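# Hang necklace behind tabs inside jewelry box lid

## Task

Get the necklace hooked behind the little tabs on the inside of the jewelry box lid so that it goes behind one tab or more and dangles down on either side, with the whole necklace lying within the box and the box left upright; it must stay that way after the grippers release it and move away, since anything held in place only by the robot does not count.

## Robot and tools

Robot: two arms, left_arm and right_arm, each ending in a two-finger parallel gripper. Bases in the scene frame: left_arm at (-0.047, +0.235, 0) m, quat_wxyz (+0.999, 0, 0, +0.047); right_arm at (-0.030, -0.298, 0) m, quat_wxyz (+0.999, 0, 0, +0.051). The names are labels only and do not match image sides.

Frame: a single scene frame for both arms. Origin on the table surface midway between the arms, +x out over the table, +z up, left_arm on the +y side. Positions are in metres, orientations are quaternions written w first (qw, qx, qy, qz). A gripper's fingers extend along its own +z axis and close along its own y axis. end_effector_position is the point between the pads, roughly 1 cm short of the fingertips. Reported hand positions may be slightly wrong, more so at long reach, and motions often finish a centimetre or more off, usually too low.

The row: every motion command is one flat list of 16 numbers covering both arms, even if only one arm should move: left x, y, z, qw, qx, qy, qz, opening, then right x, y, z, qw, qx, qy, qz, opening. x, y, z and the quaternion are an absolute target pose for that gripper in the scene frame, not an offset. Opening runs from -1 (closed) to +1 (fully open, 0.094 m). An arm meant to stay still should get the exact pose from the last result before it stopped, plus its intended opening, in every call. To hold orientation steady, repeat your own chosen quaternion rather than the drifted one read back. A target more than 0.6 m from the arm's last reported position along any gripper axis is refused and nothing moves.

Tools:
- execute_actions(actions, pictures): actions is a list holding one item or none. Empty list: just returns the state. {"rows": [[16 numbers], ...], "steps": n}: up to 15 rows, n up to 15 control steps of 1/30 s each (default 15); each row is used for one step and the final row repeats to fill. {"steps": n} alone is a wait of up to 300 steps counted from the previous result. pictures (boolean) toggles camera images; they come by default.
- move(target, speed): target is one 16-number row as above. Each gripper travels in a straight line to its pose; both arms finish together, lasting 0.5 to 10 s (cut off at 10 s if longer). speed is the path's top speed in m/s, 0.002 to 0.5, default 0.25; rotation is capped at twice that in rad/s. Openings are sent at the start. Paths do not avoid obstacles or the other arm, and grippers may lag, wander or overshoot speed, especially with a nearly straight arm. Faster contact means harder impact; aiming farther past a contact presses harder.
- wait(seconds): 0 to 10 s, sends nothing new.
- zoom_image(camera, region): camera is cam_high, cam_left_wrist or cam_right_wrist; region [x0, y0, x1, y1] in pixels of that camera's last image, origin top-left, at most 504 by 504. Images: cam_high 504x504, wrist cameras 616x616 fisheye.
- read_manual(section): only licence text; moves nothing.


Control details: each step the commanded pose is clipped to within 70 mm and 16 degrees of the measured pose, then reached by damped inverse kinematics, favouring position over orientation. After an action ends an arm only continues up to its last clipped pose, so long trips may need several calls; check the result. The simulation keeps running while you compose a reply.

Reading results: the state line gives each gripper's position and quaternion. grip_measured is the finger opening on the command scale (last Joint positions value is metres); each gripper may read about 1 mm off consistently. To grip, command about 0.03 below grip_measured (less for a lighter grip); thin parts under about 2 mm get less force. "pose unreachable" means the clearance check altered or blocked that arm's command; HELD flags steps not sent. A "Hand target" line shows where the controller now drives each gripper. move adds a "move:" line with the ending (done, off_target, moving, held, fault), any limits (paced = pose clipped; held = steps blocked, after which the arm may surge fast), and each gripper's distance from its target. If only one arm is named, the other finished. Joint torques include offsets and noise. MOTOR HOT warns from 75 °C; at 90 °C the arm halts for 10 s, and at 100 °C it goes limp and falls. FAULT lines report stops.

Joint ranges (rad): waist -2.618 to 3.054, shoulder 0 to 3.142, elbow 0 to 3.142, wrist pitch -1.571 to 1.571, wrist yaw -1.571 to 1.571, wrist roll -2.094 to 2.094.

Avoid: knocking anything off the table, tipping the box, dropping or slipping the necklace, slamming or pushing hard, and arms colliding or pressing on each other. Occasional outside tugs may act on held parts or loose items. Finish with grippers open and withdrawn.

Each tool is called by a JSON object that holds its "name" and its "arguments", one argument or row to a line.

## Session

{"name": "execute_actions", "arguments": {
  "actions": []
}}

Scene clock: 0.00 s of 4800.00 s.
left_arm: end_effector_position=(+0.4523, +0.5052, +0.1173) grip_measured=+1.000 end_effector_quat_wxyz=(+0.426, -0.184, +0.820, +0.336) | right_arm: end_effector_position=(+0.0376, -0.5754, +0.1983) grip_measured=+1.000 end_effector_quat_wxyz=(+0.300, +0.870, +0.214, -0.328)
Joint positions: left_arm=[ 0.252  2.056  1.281  0.29  -0.49   0.204  0.094] | right_arm=[-0.935  1.276  1.043 -1.03   0.885  1.681  0.094]
Joint velocities: left_arm=[-0.007 -0.017  0.002 -0.007  0.007 -0.022  0.   ] | right_arm=[-0.002  0.007  0.007 -0.037  0.022  0.007  0.   ]
Joint torques (N m, as the arm reports them, + toward a larger angle): no reading
Hand target (left_arm): +0.454, +0.507, +0.130; +0.437, -0.188, +0.812, +0.338
Hand target (right_arm): +0.036, -0.577, +0.206; +0.309, +0.866, +0.209, -0.334

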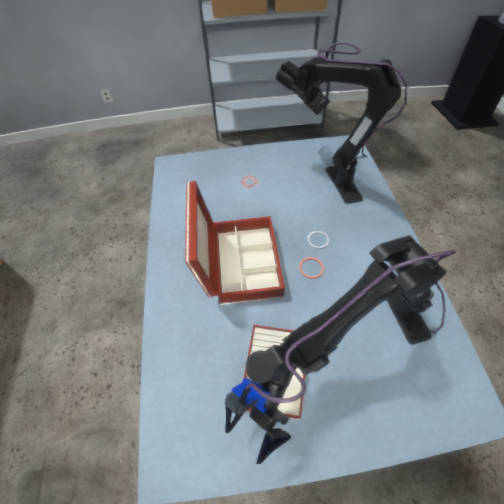

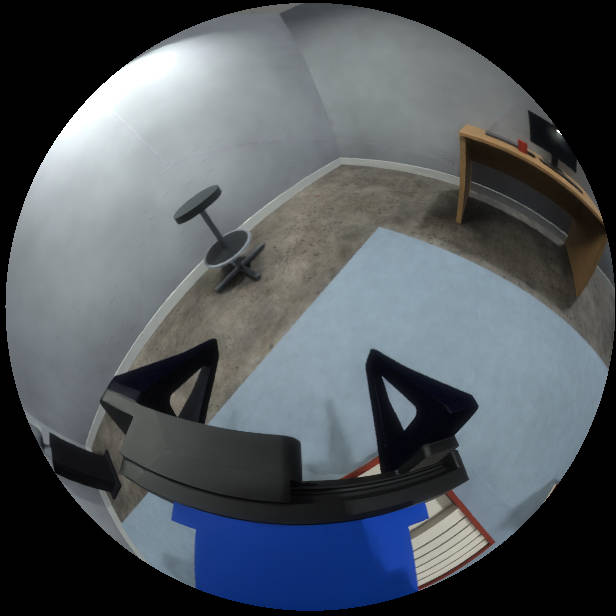

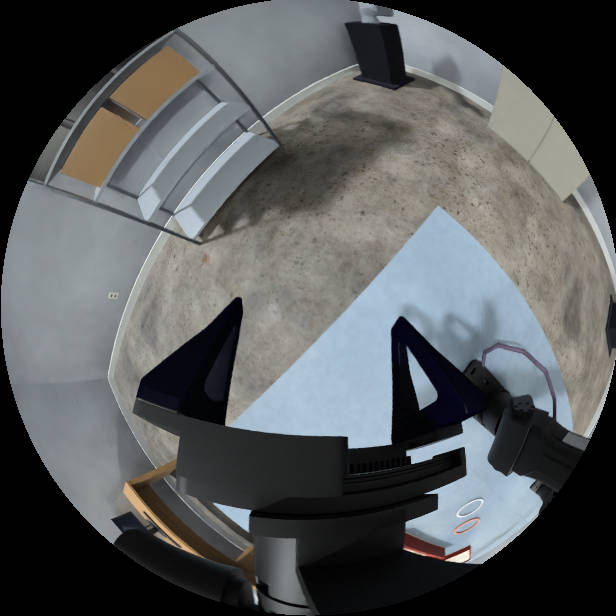

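{"name": "move", "arguments": {
  "target": [0.2,0.3,0.35,0.0,0,1,0,1, 0.15,-0.25,0.35,0.0,0,1,0,1],
  "speed": 0.3
}}

Scene clock: 7.67 s of 4800.00 s.
left_arm: end_effector_position=(+0.1985, +0.3022, +0.3509) grip_measured=+1.000 end_effector_quat_wxyz=(+0.276, -0.006, +0.958, +0.079) | right_arm: end_effector_position=(+0.1515, -0.2496, +0.3433) grip_measured=+1.000 end_effector_quat_wxyz=(+0.319, +0.013, +0.944, +0.082)
Joint positions: left_arm=[ 0.157  1.293  1.882 -1.577 -0.018  0.244  0.094] | right_arm=[ 0.172  0.997  1.657 -1.56   0.022  0.294  0.094]
Joint velocities: left_arm=[ 0.002 -0.007 -0.012 -0.007  0.095 -0.066  0.   ] | right_arm=[ 0.002  0.002  0.002 -0.037 -0.066 -0.037  0.   ]
Joint torques (N m, as the arm reports them, + toward a larger angle): left_arm=[ 0.17 -3.98  3.04  1.19  0.11  0.03] | right_arm=[ 0.24  1.94  7.43  1.77  0.02 -0.07]
Hand target (left_arm): +0.195, +0.299, +0.350; +0.276, -0.002, +0.958, +0.072
Hand target (right_arm): +0.152, -0.248, +0.352; +0.327, +0.005, +0.941, +0.086
Off the commanded pose (left_arm): 0.003 m, 33 deg; orientation clipped at the last step of the last action.
Off the commanded pose (right_arm): 0.007 m, 38 deg; orientation clipped at the last step of the last action.
joint sent to its limit (left arm) — the command would take joint 4 (wrist pitch) past its lower limit, so that joint was sent only as far as its limit.
joint sent to its limit (right arm) — the command would take joint 4 (wrist pitch) past its lower limit, so that joint was sent only as far as its limit.
move: off_target (left_arm, right_arm); limits=paced

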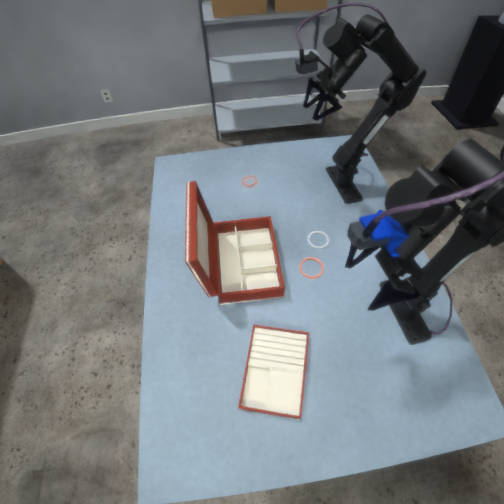

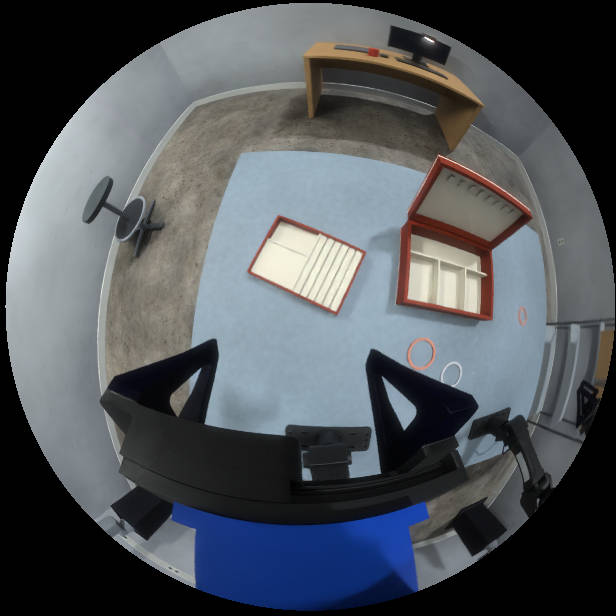

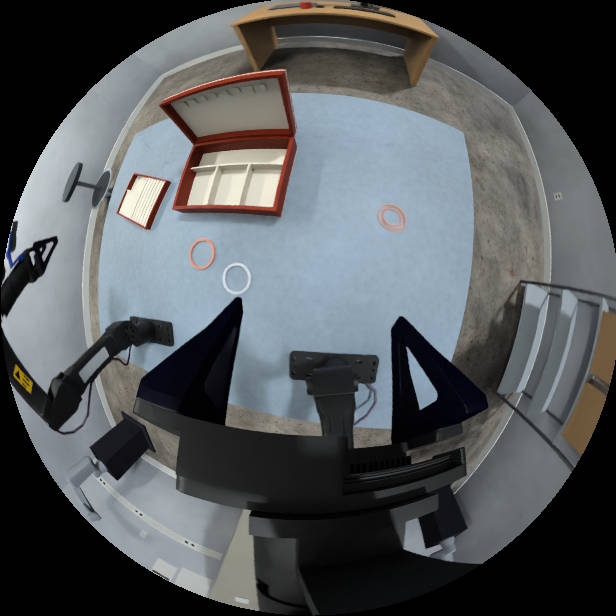

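{"name": "zoom_image", "arguments": {
  "camera": "cam_right_wrist",
  "region": [150, 60, 430, 260]
}}

{"name": "move", "arguments": {
  "target": [0.1985,0.3022,0.3509,0.276,-0.006,0.958,0.079,1, 0.24,-0.36,0.12,0.0,0,1,0,1],
  "speed": 0.3
}}

Region (150, 60, 430, 260) of cam_right_wrist's 616x616 image, scaled by 1.800, with more detail than that image has; it fills the top 360 rows of this view, and the rest is white.

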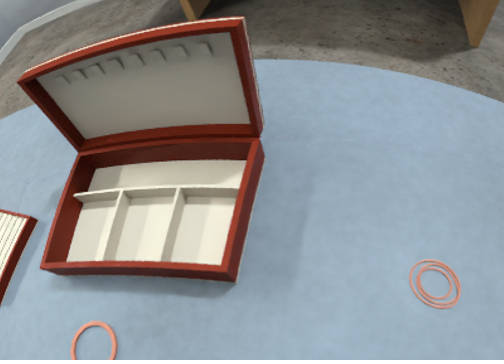

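Scene clock: 11.63 s of 4800.00 s.
left_arm: end_effector_position=(+0.1986, +0.3019, +0.3509) grip_measured=+1.000 end_effector_quat_wxyz=(+0.276, -0.006, +0.958, +0.078) | right_arm: end_effector_position=(+0.2285, -0.3556, +0.1166) grip_measured=+1.000 end_effector_quat_wxyz=(-0.018, +0.001, +1.000, +0.016)
Joint positions: left_arm=[ 0.157  1.293  1.882 -1.577 -0.016  0.244  0.094] | right_arm=[-0.341  1.586  1.275 -1.301 -0.023 -0.237  0.094]
Joint velocities: left_arm=[-0.007 -0.012  0.002  0.007 -0.007  0.037  0.   ] | right_arm=[-0.002  0.002 -0.002  0.037  0.037 -0.037  0.   ]
Joint torques (N m, as the arm reports them, + toward a larger angle): left_arm=[-0.03 -2.79  3.92  1.22 -0.05 -0.03] | right_arm=[-0.69 -7.79  6.13  0.84  0.02 -0.07]
Hand target (left_arm): +0.199, +0.302, +0.351; +0.276, -0.006, +0.958, +0.079
Hand target (right_arm): +0.235, -0.360, +0.119; +0.001, +0.001, +1.000, +0.009
Off the commanded pose (left_arm): 0.000 m, 0 deg.
Off the commanded pose (right_arm): 0.013 m, 3 deg.
move: off_target (right_arm)

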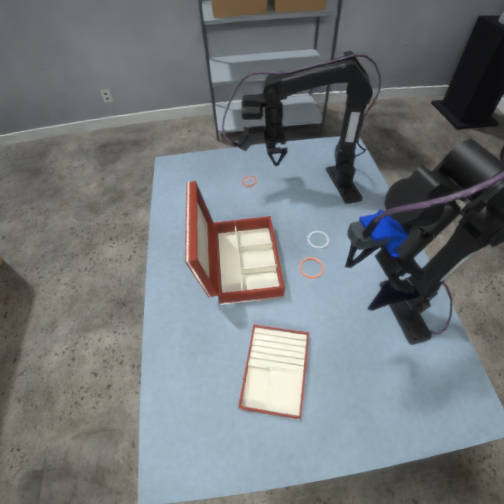

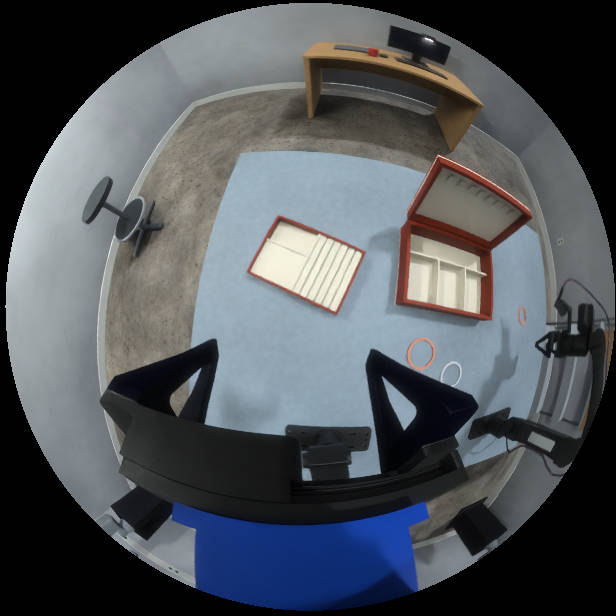

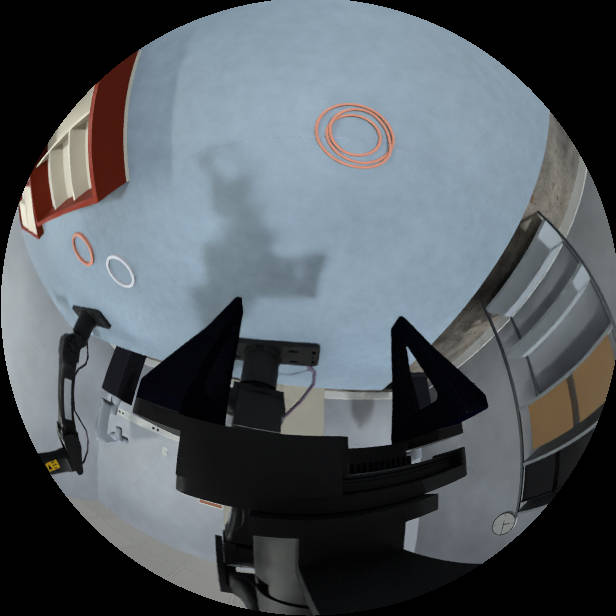

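{"name": "move", "arguments": {
  "target": [0.1985,0.3022,0.3509,0.276,-0.006,0.958,0.079,1, 0.31,-0.37,0.05,0.0,0,1,0,1],
  "speed": 0.2
}}

Scene clock: 14.50 s of 4800.00 s.
left_arm: end_effector_position=(+0.1986, +0.3019, +0.3509) grip_measured=+1.000 end_effector_quat_wxyz=(+0.276, -0.006, +0.958, +0.078) | right_arm: end_effector_position=(+0.2895, -0.3675, +0.0412) grip_measured=+1.000 end_effector_quat_wxyz=(-0.031, +0.001, +0.999, +0.008)
Joint positions: left_arm=[ 0.157  1.293  1.882 -1.577 -0.016  0.244  0.094] | right_arm=[-0.322  1.895  1.333 -1.073 -0.003 -0.218  0.094]
Joint velocities: left_arm=[-0.007 -0.002 -0.002  0.081  0.007  0.037  0.   ] | right_arm=[-0.022 -0.012  0.012  0.037  0.007 -0.037  0.   ]
Joint torques (N m, as the arm reports them, + toward a larger angle): left_arm=[-0.02 -2.8   3.92  1.22 -0.05 -0.02] | right_arm=[ 0.6  -9.94  8.62  0.78  0.05  0.06]
Hand target (left_arm): +0.199, +0.302, +0.351; +0.276, -0.006, +0.958, +0.079
Hand target (right_arm): +0.308, -0.369, +0.050; -0.000, -0.000, +1.000, -0.000
Off the commanded pose (left_arm): 0.000 m, 0 deg.
Off the commanded pose (right_arm): 0.022 m, 4 deg.
move: off_target (right_arm)

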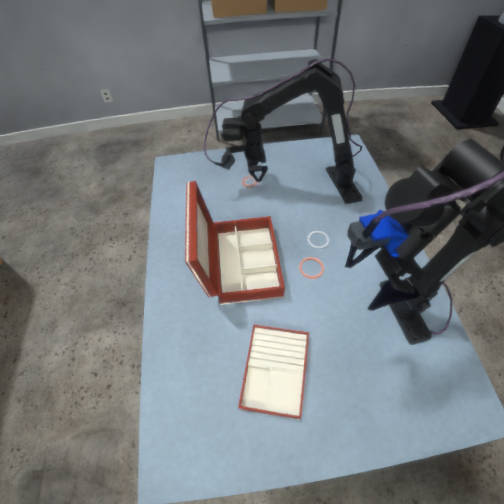

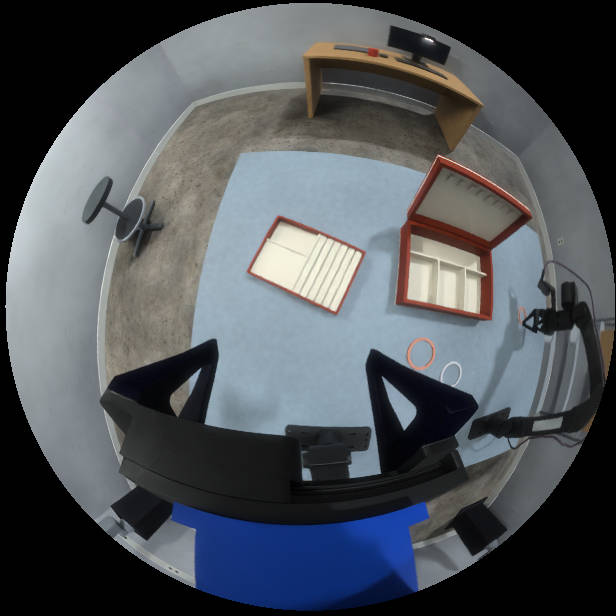

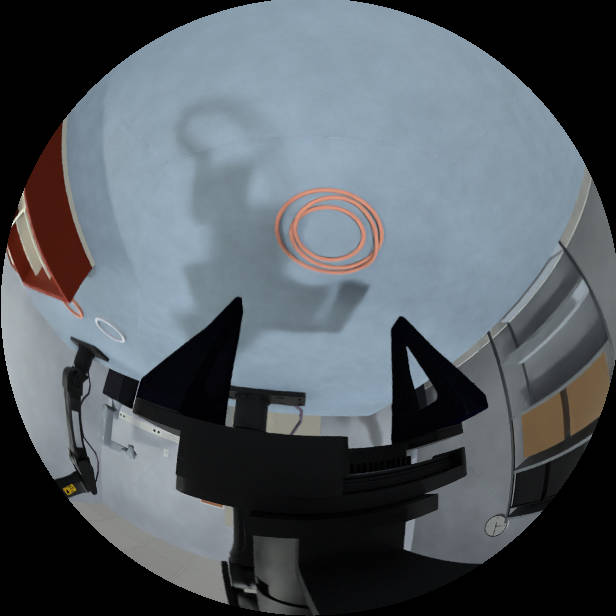

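{"name": "move", "arguments": {
  "target": [0.17,0.05,0.2,0.866,0,0.5,0,1, 0.34,-0.338,0.03,0.0,0,1,0,-0.8],
  "speed": 0.2
}}

Scene clock: 30.80 s of 4800.00 s.
left_arm: end_effector_position=(+0.1712, +0.0548, +0.1962) grip_measured=+1.000 end_effector_quat_wxyz=(+0.740, +0.066, +0.669, -0.006) | right_arm: end_effector_position=(+0.3206, -0.3384, +0.0227) grip_measured=-0.798 end_effector_quat_wxyz=(-0.030, +0.001, +1.000, +0.004)
Joint positions: left_arm=[-1.418  1.383  0.103  1.549 -1.205  0.343  0.094] | right_arm=[-0.222  2.008  1.415 -1.039 -0.002 -0.118  0.01 ]
Joint velocities: left_arm=[-0.002  0.007 -0.017 -0.022  0.051 -0.051  0.   ] | right_arm=[ 0.002  0.002 -0.002  0.051 -0.007 -0.022  0.001]
Joint torques (N m, as the arm reports them, + toward a larger angle): left_arm=[-0.52 -2.21  4.22  1.34  0.27 -0.11] | right_arm=[  0.59 -10.68   8.62   0.78   0.06   0.05]
Hand target (left_arm): +0.170, +0.048, +0.200; +0.743, +0.066, +0.665, -0.023
Hand target (right_arm): +0.339, -0.338, +0.030; -0.001, -0.000, +1.000, -0.001
Off the commanded pose (left_arm): 0.006 m, 25 deg; orientation clipped at the last step of the last action.
Off the commanded pose (right_arm): 0.021 m, 3 deg.
joint sent to its limit (left arm) — the command would take joint 4 (wrist pitch) past its upper limit, so that joint was sent only as far as its limit.
After step 90, 9.00 s passed at rest.
move: off_target (left_arm, right_arm); limits=paced

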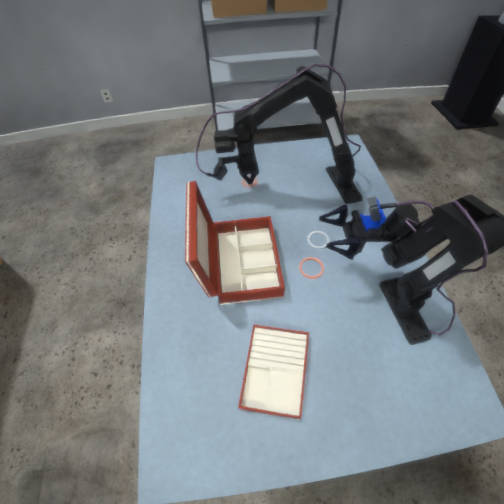

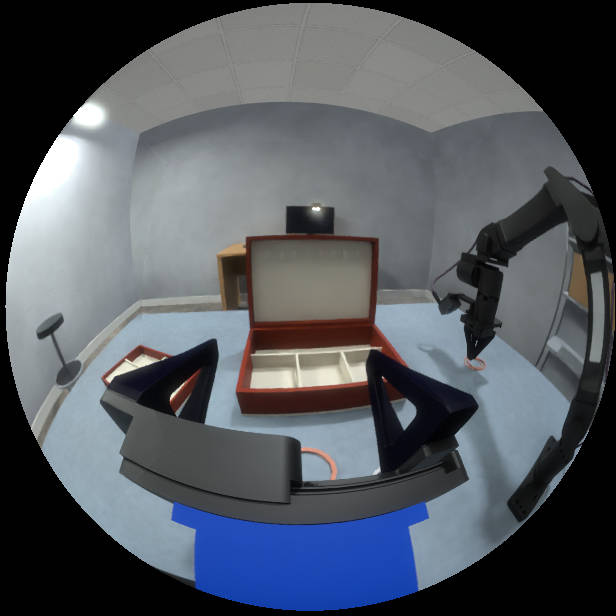

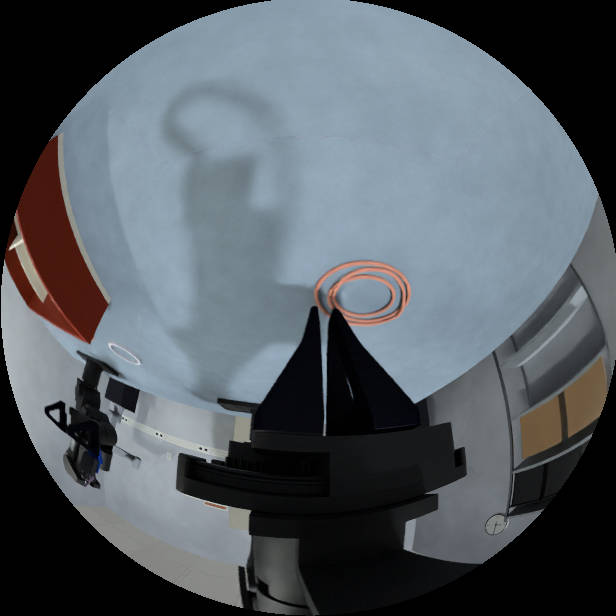

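{"name": "zoom_image", "arguments": {
  "camera": "cam_right_wrist",
  "region": [260, 240, 430, 360]
}}

{"name": "zoom_image", "arguments": {
  "camera": "cam_left_wrist",
  "region": [230, 220, 400, 340]
}}

Region (260, 240, 430, 360) of cam_right_wrist's 616x616 image, scaled by 2.965, with more detail than that image has; it fills the top 356 rows of this view, and the rest is white.

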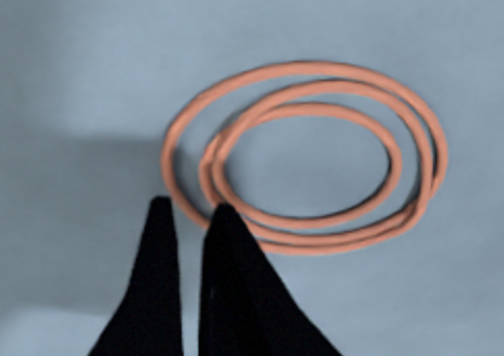

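Region (230, 220, 400, 340) of cam_left_wrist's 616x616 image, scaled by 2.965, with more detail than that image has; it fills the top 356 rows of this view, and the rest is white.

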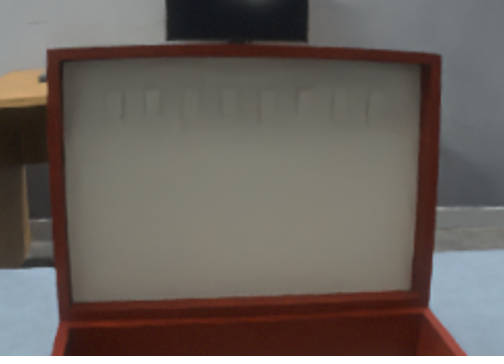

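{"name": "move", "arguments": {
  "target": [0.1712,0.0548,0.1962,0.74,0.066,0.669,-0.006,1, 0.34,-0.3295,0.022,0.0,0,1,0,-0.8],
  "speed": 0.03
}}

{"name": "zoom_image", "arguments": {
  "camera": "cam_right_wrist",
  "region": [260, 240, 430, 360]
}}

Scene clock: 37.60 s of 4800.00 s.
left_arm: end_effector_position=(+0.1711, +0.0547, +0.1965) grip_measured=+1.000 end_effector_quat_wxyz=(+0.740, +0.066, +0.669, -0.007) | right_arm: end_effector_position=(+0.3275, -0.3311, +0.0187) grip_measured=-0.798 end_effector_quat_wxyz=(-0.021, +0.000, +1.000, +0.003)
Joint positions: left_arm=[-1.418  1.383  0.103  1.551 -1.203  0.343  0.094] | right_arm=[-0.199  2.018  1.415 -1.01  -0.002 -0.096  0.01 ]
Joint velocities: left_arm=[-0.012  0.002 -0.002 -0.007 -0.037  0.051  0.   ] | right_arm=[-0.002 -0.007  0.002 -0.022  0.022  0.022 -0.001]
Joint torques (N m, as the arm reports them, + toward a larger angle): left_arm=[ 0.03 -2.75  3.25  1.28  0.11 -0.02] | right_arm=[  0.71 -10.97   7.     0.8    0.06   0.07]
Hand target (left_arm): +0.171, +0.055, +0.196; +0.740, +0.066, +0.669, -0.006
Hand target (right_arm): +0.340, -0.330, +0.022; -0.000, -0.000, +1.000, -0.000
Off the commanded pose (left_arm): 0.000 m, 0 deg.
Off the commanded pose (right_arm): 0.013 m, 2 deg.
After step 90, 2.43 s passed at rest.
move: off_target (right_arm)

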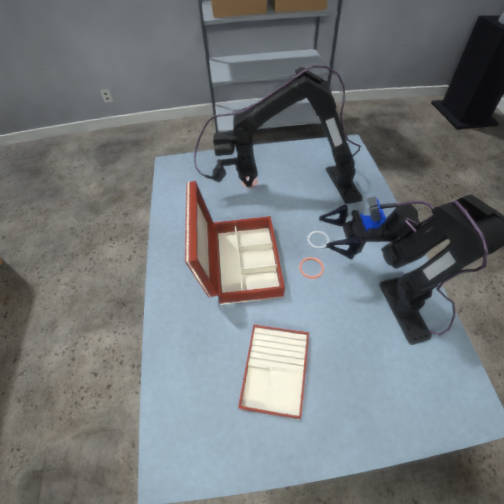

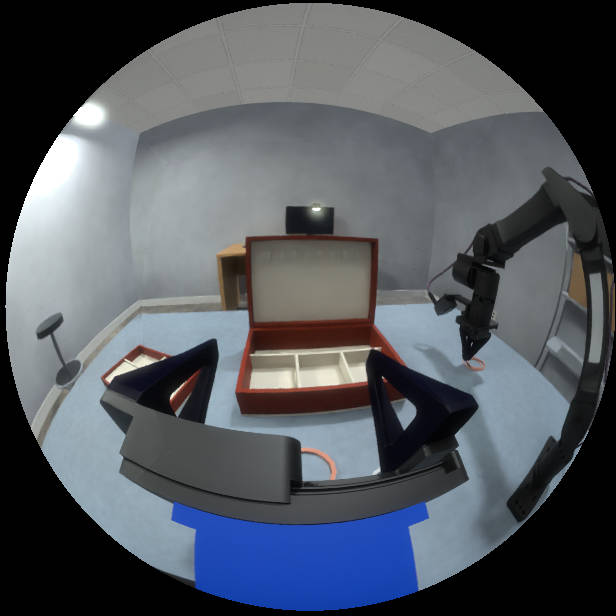

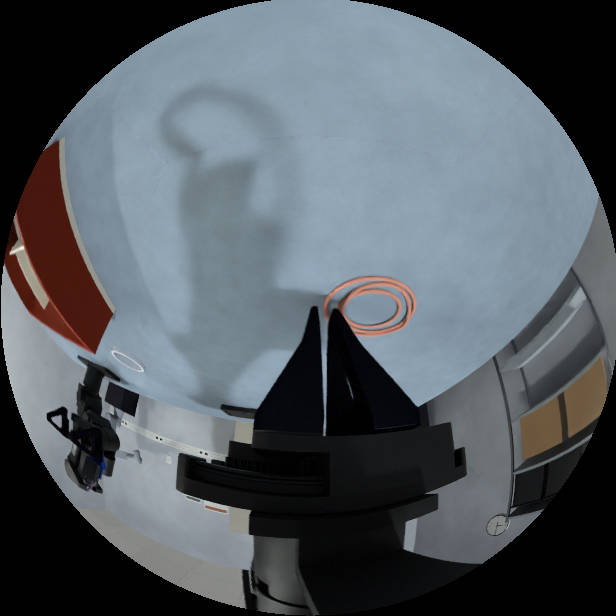

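Region (260, 240, 430, 360) of cam_right_wrist's 616x616 image, scaled by 2.965, with more detail than that image has; it fills the top 356 rows of this view, and the rest is white.

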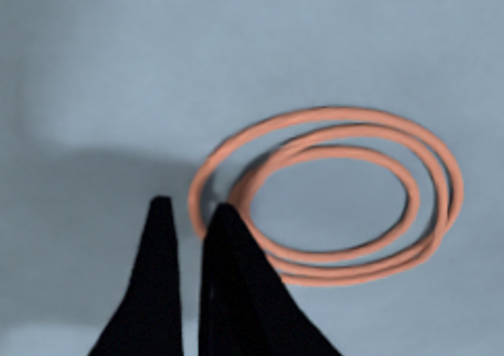

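{"name": "move", "arguments": {
  "target": [0.1712,0.0548,0.1962,0.74,0.066,0.669,-0.006,1, 0.336,-0.3275,0.012,0.0,0,1,0,-0.8],
  "speed": 0.02
}}

{"name": "zoom_image", "arguments": {
  "camera": "cam_right_wrist",
  "region": [260, 240, 430, 360]
}}

Scene clock: 42.27 s of 4800.00 s.
left_arm: end_effector_position=(+0.1711, +0.0547, +0.1965) grip_measured=+1.000 end_effector_quat_wxyz=(+0.740, +0.066, +0.669, -0.007) | right_arm: end_effector_position=(+0.3317, -0.3299, +0.0143) grip_measured=-0.798 end_effector_quat_wxyz=(-0.010, +0.000, +1.000, +0.002)
Joint positions: left_arm=[-1.418  1.383  0.103  1.551 -1.203  0.343  0.094] | right_arm=[-0.195  2.018  1.396 -0.968 -0.002 -0.091  0.01 ]
Joint velocities: left_arm=[ 0.002 -0.007  0.007 -0.081  0.051 -0.007  0.   ] | right_arm=[-0.002 -0.017  0.002  0.095 -0.037 -0.081  0.   ]
Joint torques (N m, as the arm reports them, + toward a larger angle): left_arm=[ 0.01 -2.76  3.27  1.28  0.12 -0.03] | right_arm=[  0.67 -11.     5.09   0.86   0.03   0.05]
Hand target (left_arm): +0.171, +0.055, +0.196; +0.740, +0.066, +0.669, -0.006
Hand target (right_arm): +0.336, -0.327, +0.012; -0.000, -0.000, +1.000, -0.000
Off the commanded pose (left_arm): 0.000 m, 0 deg.
Off the commanded pose (right_arm): 0.005 m, 1 deg.
After step 90, 0.30 s passed at rest.
move: done

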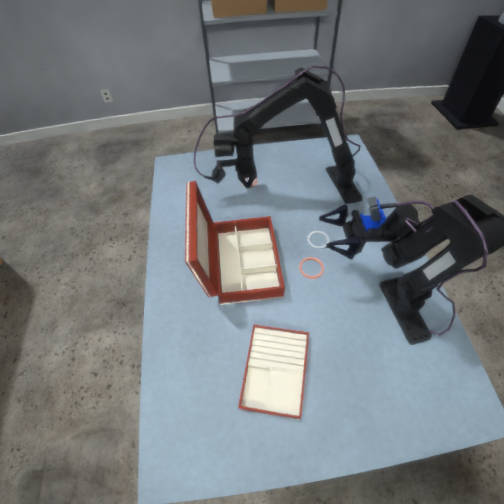

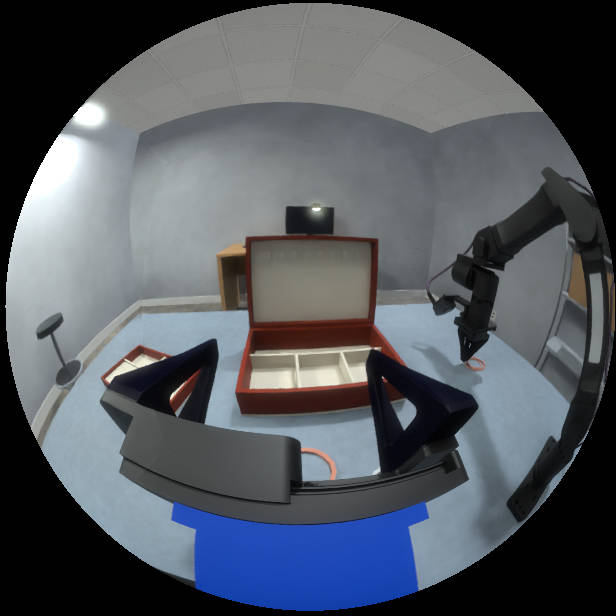

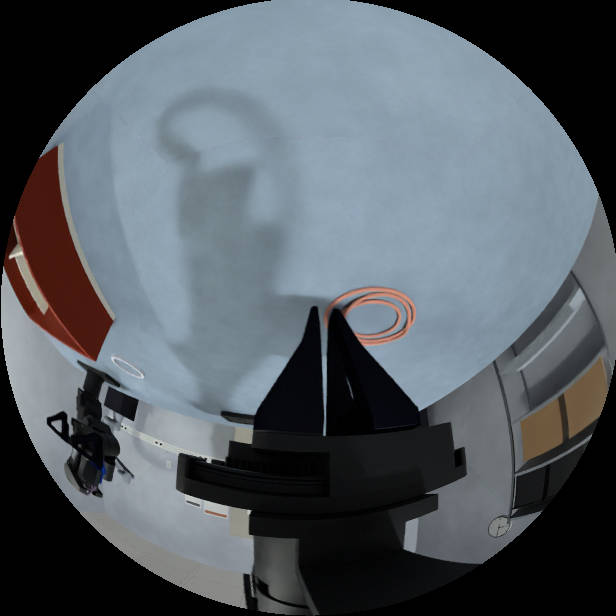

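Region (260, 240, 430, 360) of cam_right_wrist's 616x616 image, scaled by 2.965, with more detail than that image has; it fills the top 356 rows of this view, and the rest is white.

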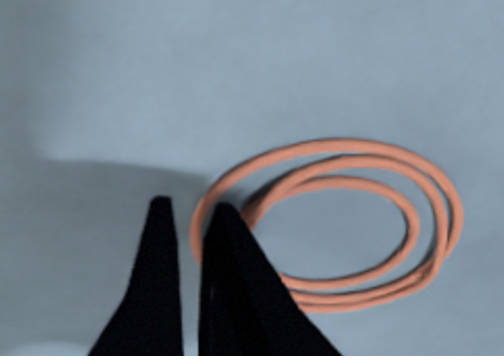

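{"name": "move", "arguments": {
  "target": [0.1712,0.0548,0.1962,0.74,0.066,0.669,-0.006,1, 0.326,-0.328,0.006,0.0,0,1,0,-0.8],
  "speed": 0.02
}}

{"name": "zoom_image", "arguments": {
  "camera": "cam_right_wrist",
  "region": [260, 240, 430, 360]
}}

{"name": "zoom_image", "arguments": {
  "camera": "cam_left_wrist",
  "region": [430, 320, 510, 380]
}}

Scene clock: 45.23 s of 4800.00 s.
left_arm: end_effector_position=(+0.1711, +0.0547, +0.1965) grip_measured=+1.000 end_effector_quat_wxyz=(+0.740, +0.066, +0.669, -0.007) | right_arm: end_effector_position=(+0.3221, -0.3292, +0.0059) grip_measured=-0.798 end_effector_quat_wxyz=(-0.016, +0.000, +1.000, +0.002)
Joint positions: left_arm=[-1.418  1.383  0.103  1.551 -1.203  0.343  0.094] | right_arm=[-0.195  2.009  1.346 -0.941 -0.    -0.091  0.01 ]
Joint velocities: left_arm=[ 0.027  0.012 -0.002  0.051 -0.007 -0.007  0.   ] | right_arm=[ 0.007 -0.012 -0.012  0.037  0.066 -0.007 -0.   ]
Joint torques (N m, as the arm reports them, + toward a larger angle): left_arm=[ 0.03 -2.76  3.24  1.28  0.11 -0.02] | right_arm=[  0.35 -12.3    4.     0.95   0.02   0.03]
Hand target (left_arm): +0.171, +0.055, +0.196; +0.740, +0.066, +0.669, -0.006
Hand target (right_arm): +0.326, -0.328, +0.006; -0.001, -0.000, +1.000, -0.000
Off the commanded pose (left_arm): 0.000 m, 0 deg.
Off the commanded pose (right_arm): 0.004 m, 2 deg.
move: done

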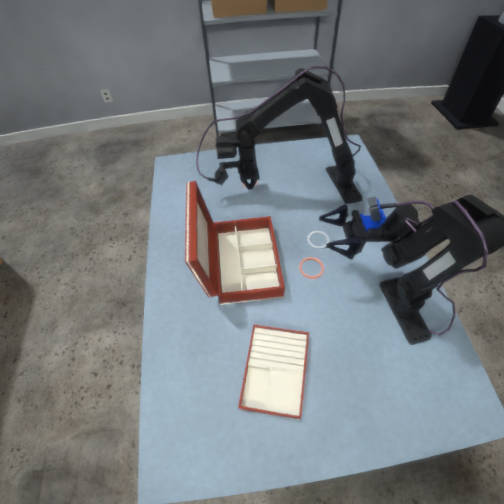

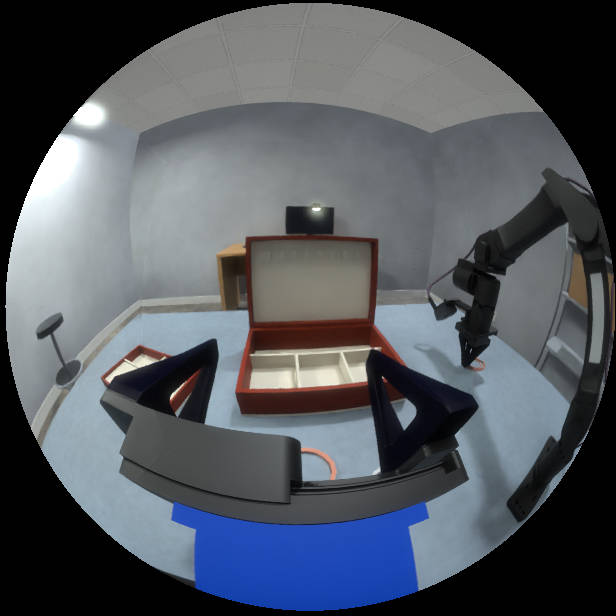

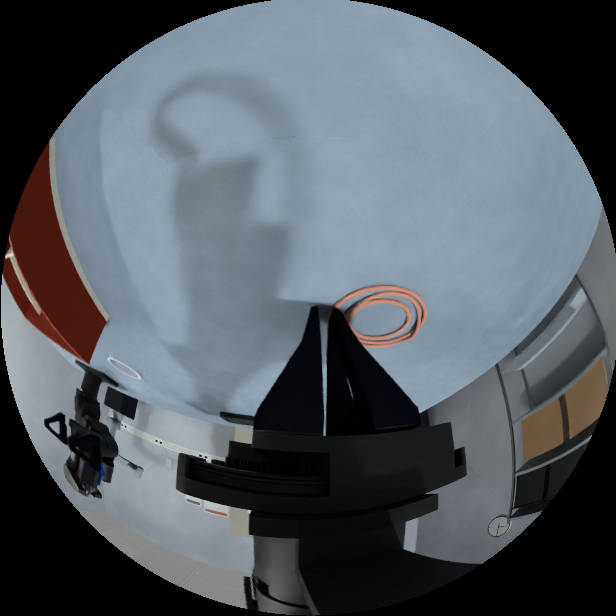

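Region (260, 240, 430, 360) of cam_right_wrist's 616x616 image, scaled by 2.965, with more detail than that image has; it fills the top 356 rows of this view, and the rest is white.

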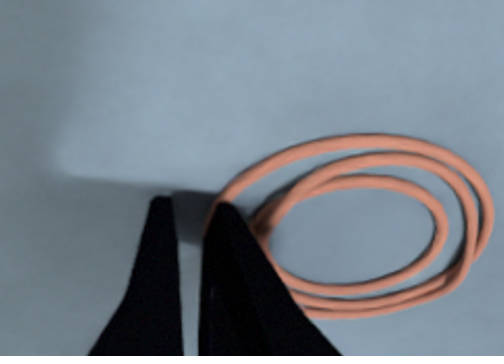

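Region (430, 320, 510, 380) of cam_left_wrist's 616x616 image, scaled by 6.300, with more detail than that image has; it fills the top 378 rows of this view, and the rest is white.

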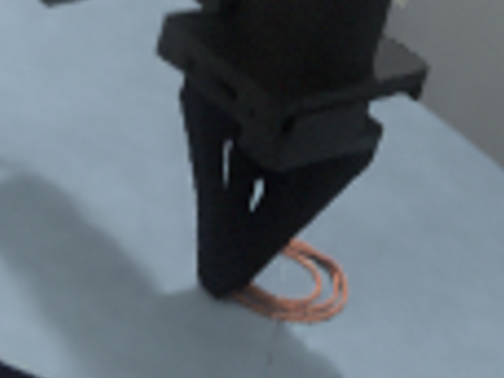

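{"name": "move", "arguments": {
  "target": [0.1712,0.0548,0.1962,0.74,0.066,0.669,-0.006,1, 0.326,-0.3355,0.007,0.0,0,1,0,-0.8],
  "speed": 0.02
}}

{"name": "zoom_image", "arguments": {
  "camera": "cam_right_wrist",
  "region": [260, 240, 430, 360]
}}

Scene clock: 49.93 s of 4800.00 s.
left_arm: end_effector_position=(+0.1711, +0.0547, +0.1965) grip_measured=+1.000 end_effector_quat_wxyz=(+0.740, +0.066, +0.669, -0.007) | right_arm: end_effector_position=(+0.3220, -0.3326, +0.0060) grip_measured=-0.798 end_effector_quat_wxyz=(-0.016, +0.000, +1.000, +0.001)
Joint positions: left_arm=[-1.418  1.383  0.103  1.551 -1.203  0.343  0.094] | right_arm=[-0.203  2.008  1.346 -0.94   0.002 -0.1    0.01 ]
Joint velocities: left_arm=[ 0.022  0.002 -0.022 -0.037 -0.066 -0.037  0.   ] | right_arm=[ 0.002  0.002 -0.002  0.037 -0.066  0.007 -0.   ]
Joint torques (N m, as the arm reports them, + toward a larger angle): left_arm=[ 0.01 -2.76  3.26  1.28  0.11 -0.02] | right_arm=[ -0.53 -12.09   4.56   0.86  -0.01  -0.09]
Hand target (left_arm): +0.171, +0.055, +0.196; +0.740, +0.066, +0.669, -0.006
Hand target (right_arm): +0.326, -0.335, +0.007; -0.000, +0.000, +1.000, -0.000
Off the commanded pose (left_arm): 0.000 m, 0 deg.
Off the commanded pose (right_arm): 0.005 m, 2 deg.
After step 90, 0.63 s passed at rest.
move: done

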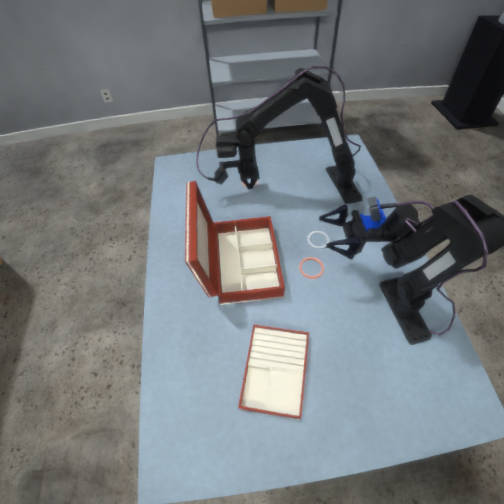

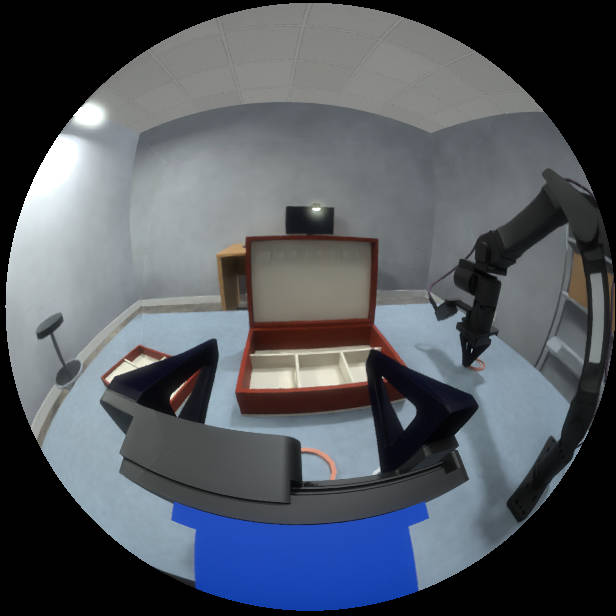

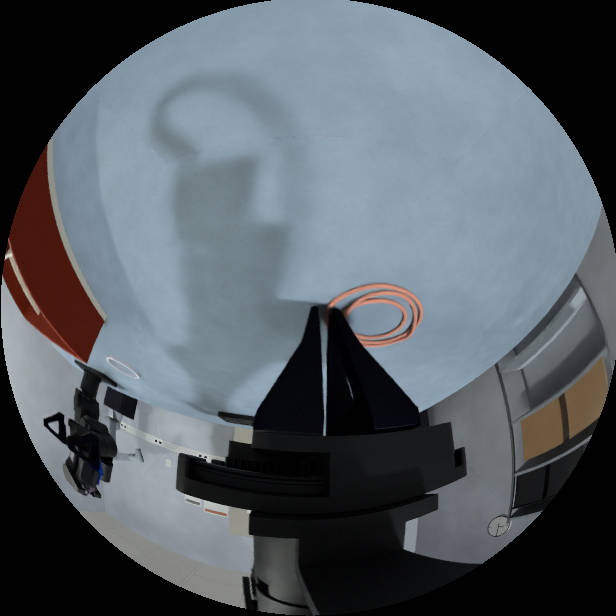

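Region (260, 240, 430, 360) of cam_right_wrist's 616x616 image, scaled by 2.965, with more detail than that image has; it fills the top 356 rows of this view, and the rest is white.

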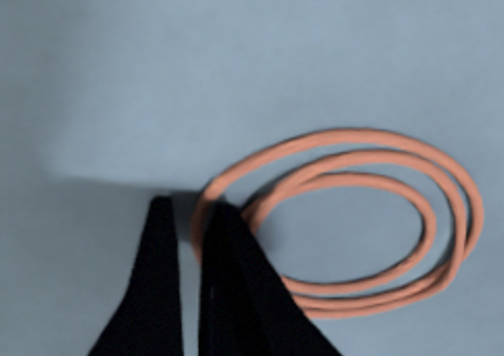

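{"name": "move", "arguments": {
  "target": [0.1712,0.0548,0.1962,0.74,0.066,0.669,-0.006,1, 0.322,-0.337,0.000,0.0,0,1,0,-0.8],
  "speed": 0.01
}}

{"name": "zoom_image", "arguments": {
  "camera": "cam_right_wrist",
  "region": [260, 240, 430, 360]
}}

Scene clock: 53.63 s of 4800.00 s.
left_arm: end_effector_position=(+0.1711, +0.0547, +0.1965) grip_measured=+1.000 end_effector_quat_wxyz=(+0.740, +0.066, +0.669, -0.007) | right_arm: end_effector_position=(+0.3213, -0.3327, +0.0035) grip_measured=-0.798 end_effector_quat_wxyz=(-0.010, -0.002, +1.000, +0.002)
Joint positions: left_arm=[-1.418  1.383  0.103  1.551 -1.203  0.343  0.094] | right_arm=[-0.205  2.001  1.324 -0.915 -0.001 -0.107  0.009]
Joint velocities: left_arm=[ 0.007 -0.022  0.022 -0.066 -0.095 -0.037  0.   ] | right_arm=[ 0.007 -0.002 -0.002  0.007  0.007 -0.037 -0.001]
Joint torques (N m, as the arm reports them, + toward a larger angle): left_arm=[ 0.01 -2.77  3.26  1.28  0.11 -0.02] | right_arm=[ -0.8  -11.35   3.65   0.96   0.03  -0.04]
Hand target (left_arm): +0.171, +0.055, +0.196; +0.740, +0.066, +0.669, -0.006
Hand target (right_arm): +0.322, -0.337, +0.000; -0.001, -0.000, +1.000, +0.000
Off the commanded pose (left_arm): 0.000 m, 0 deg.
Off the commanded pose (right_arm): 0.006 m, 1 deg.
move: done

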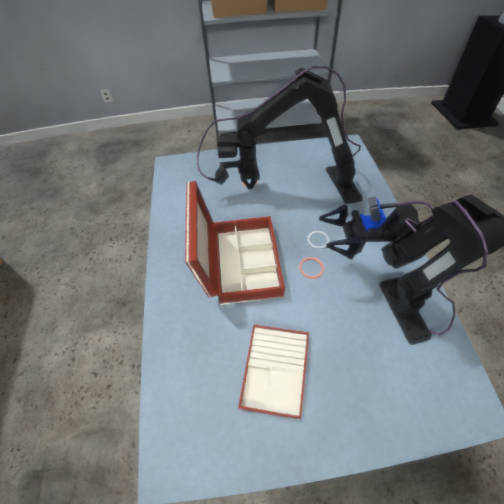

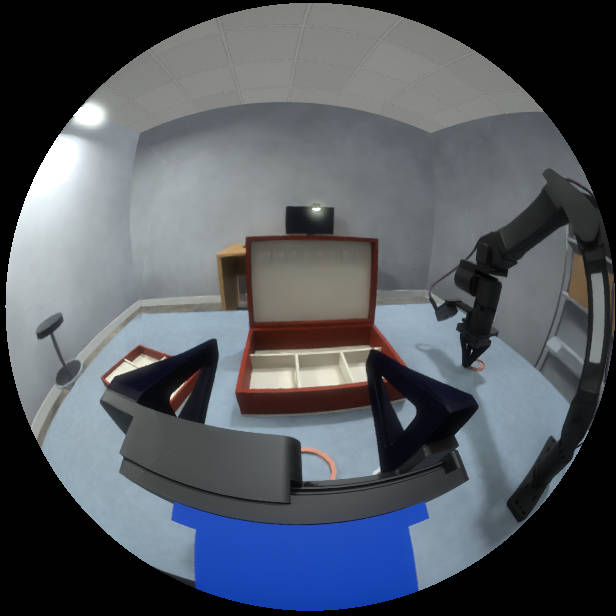

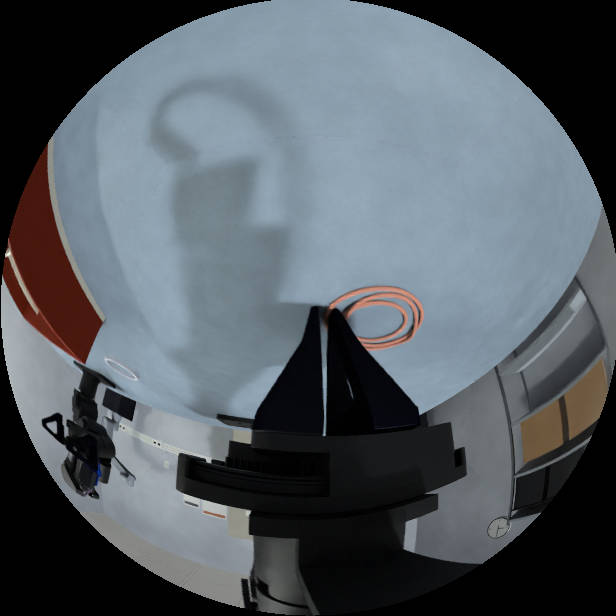

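Region (260, 240, 430, 360) of cam_right_wrist's 616x616 image, scaled by 2.965, with more detail than that image has; it fills the top 356 rows of this view, and the rest is white.

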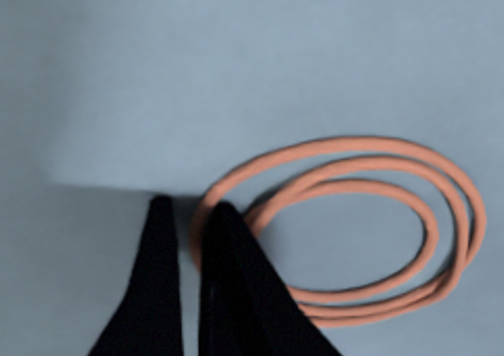

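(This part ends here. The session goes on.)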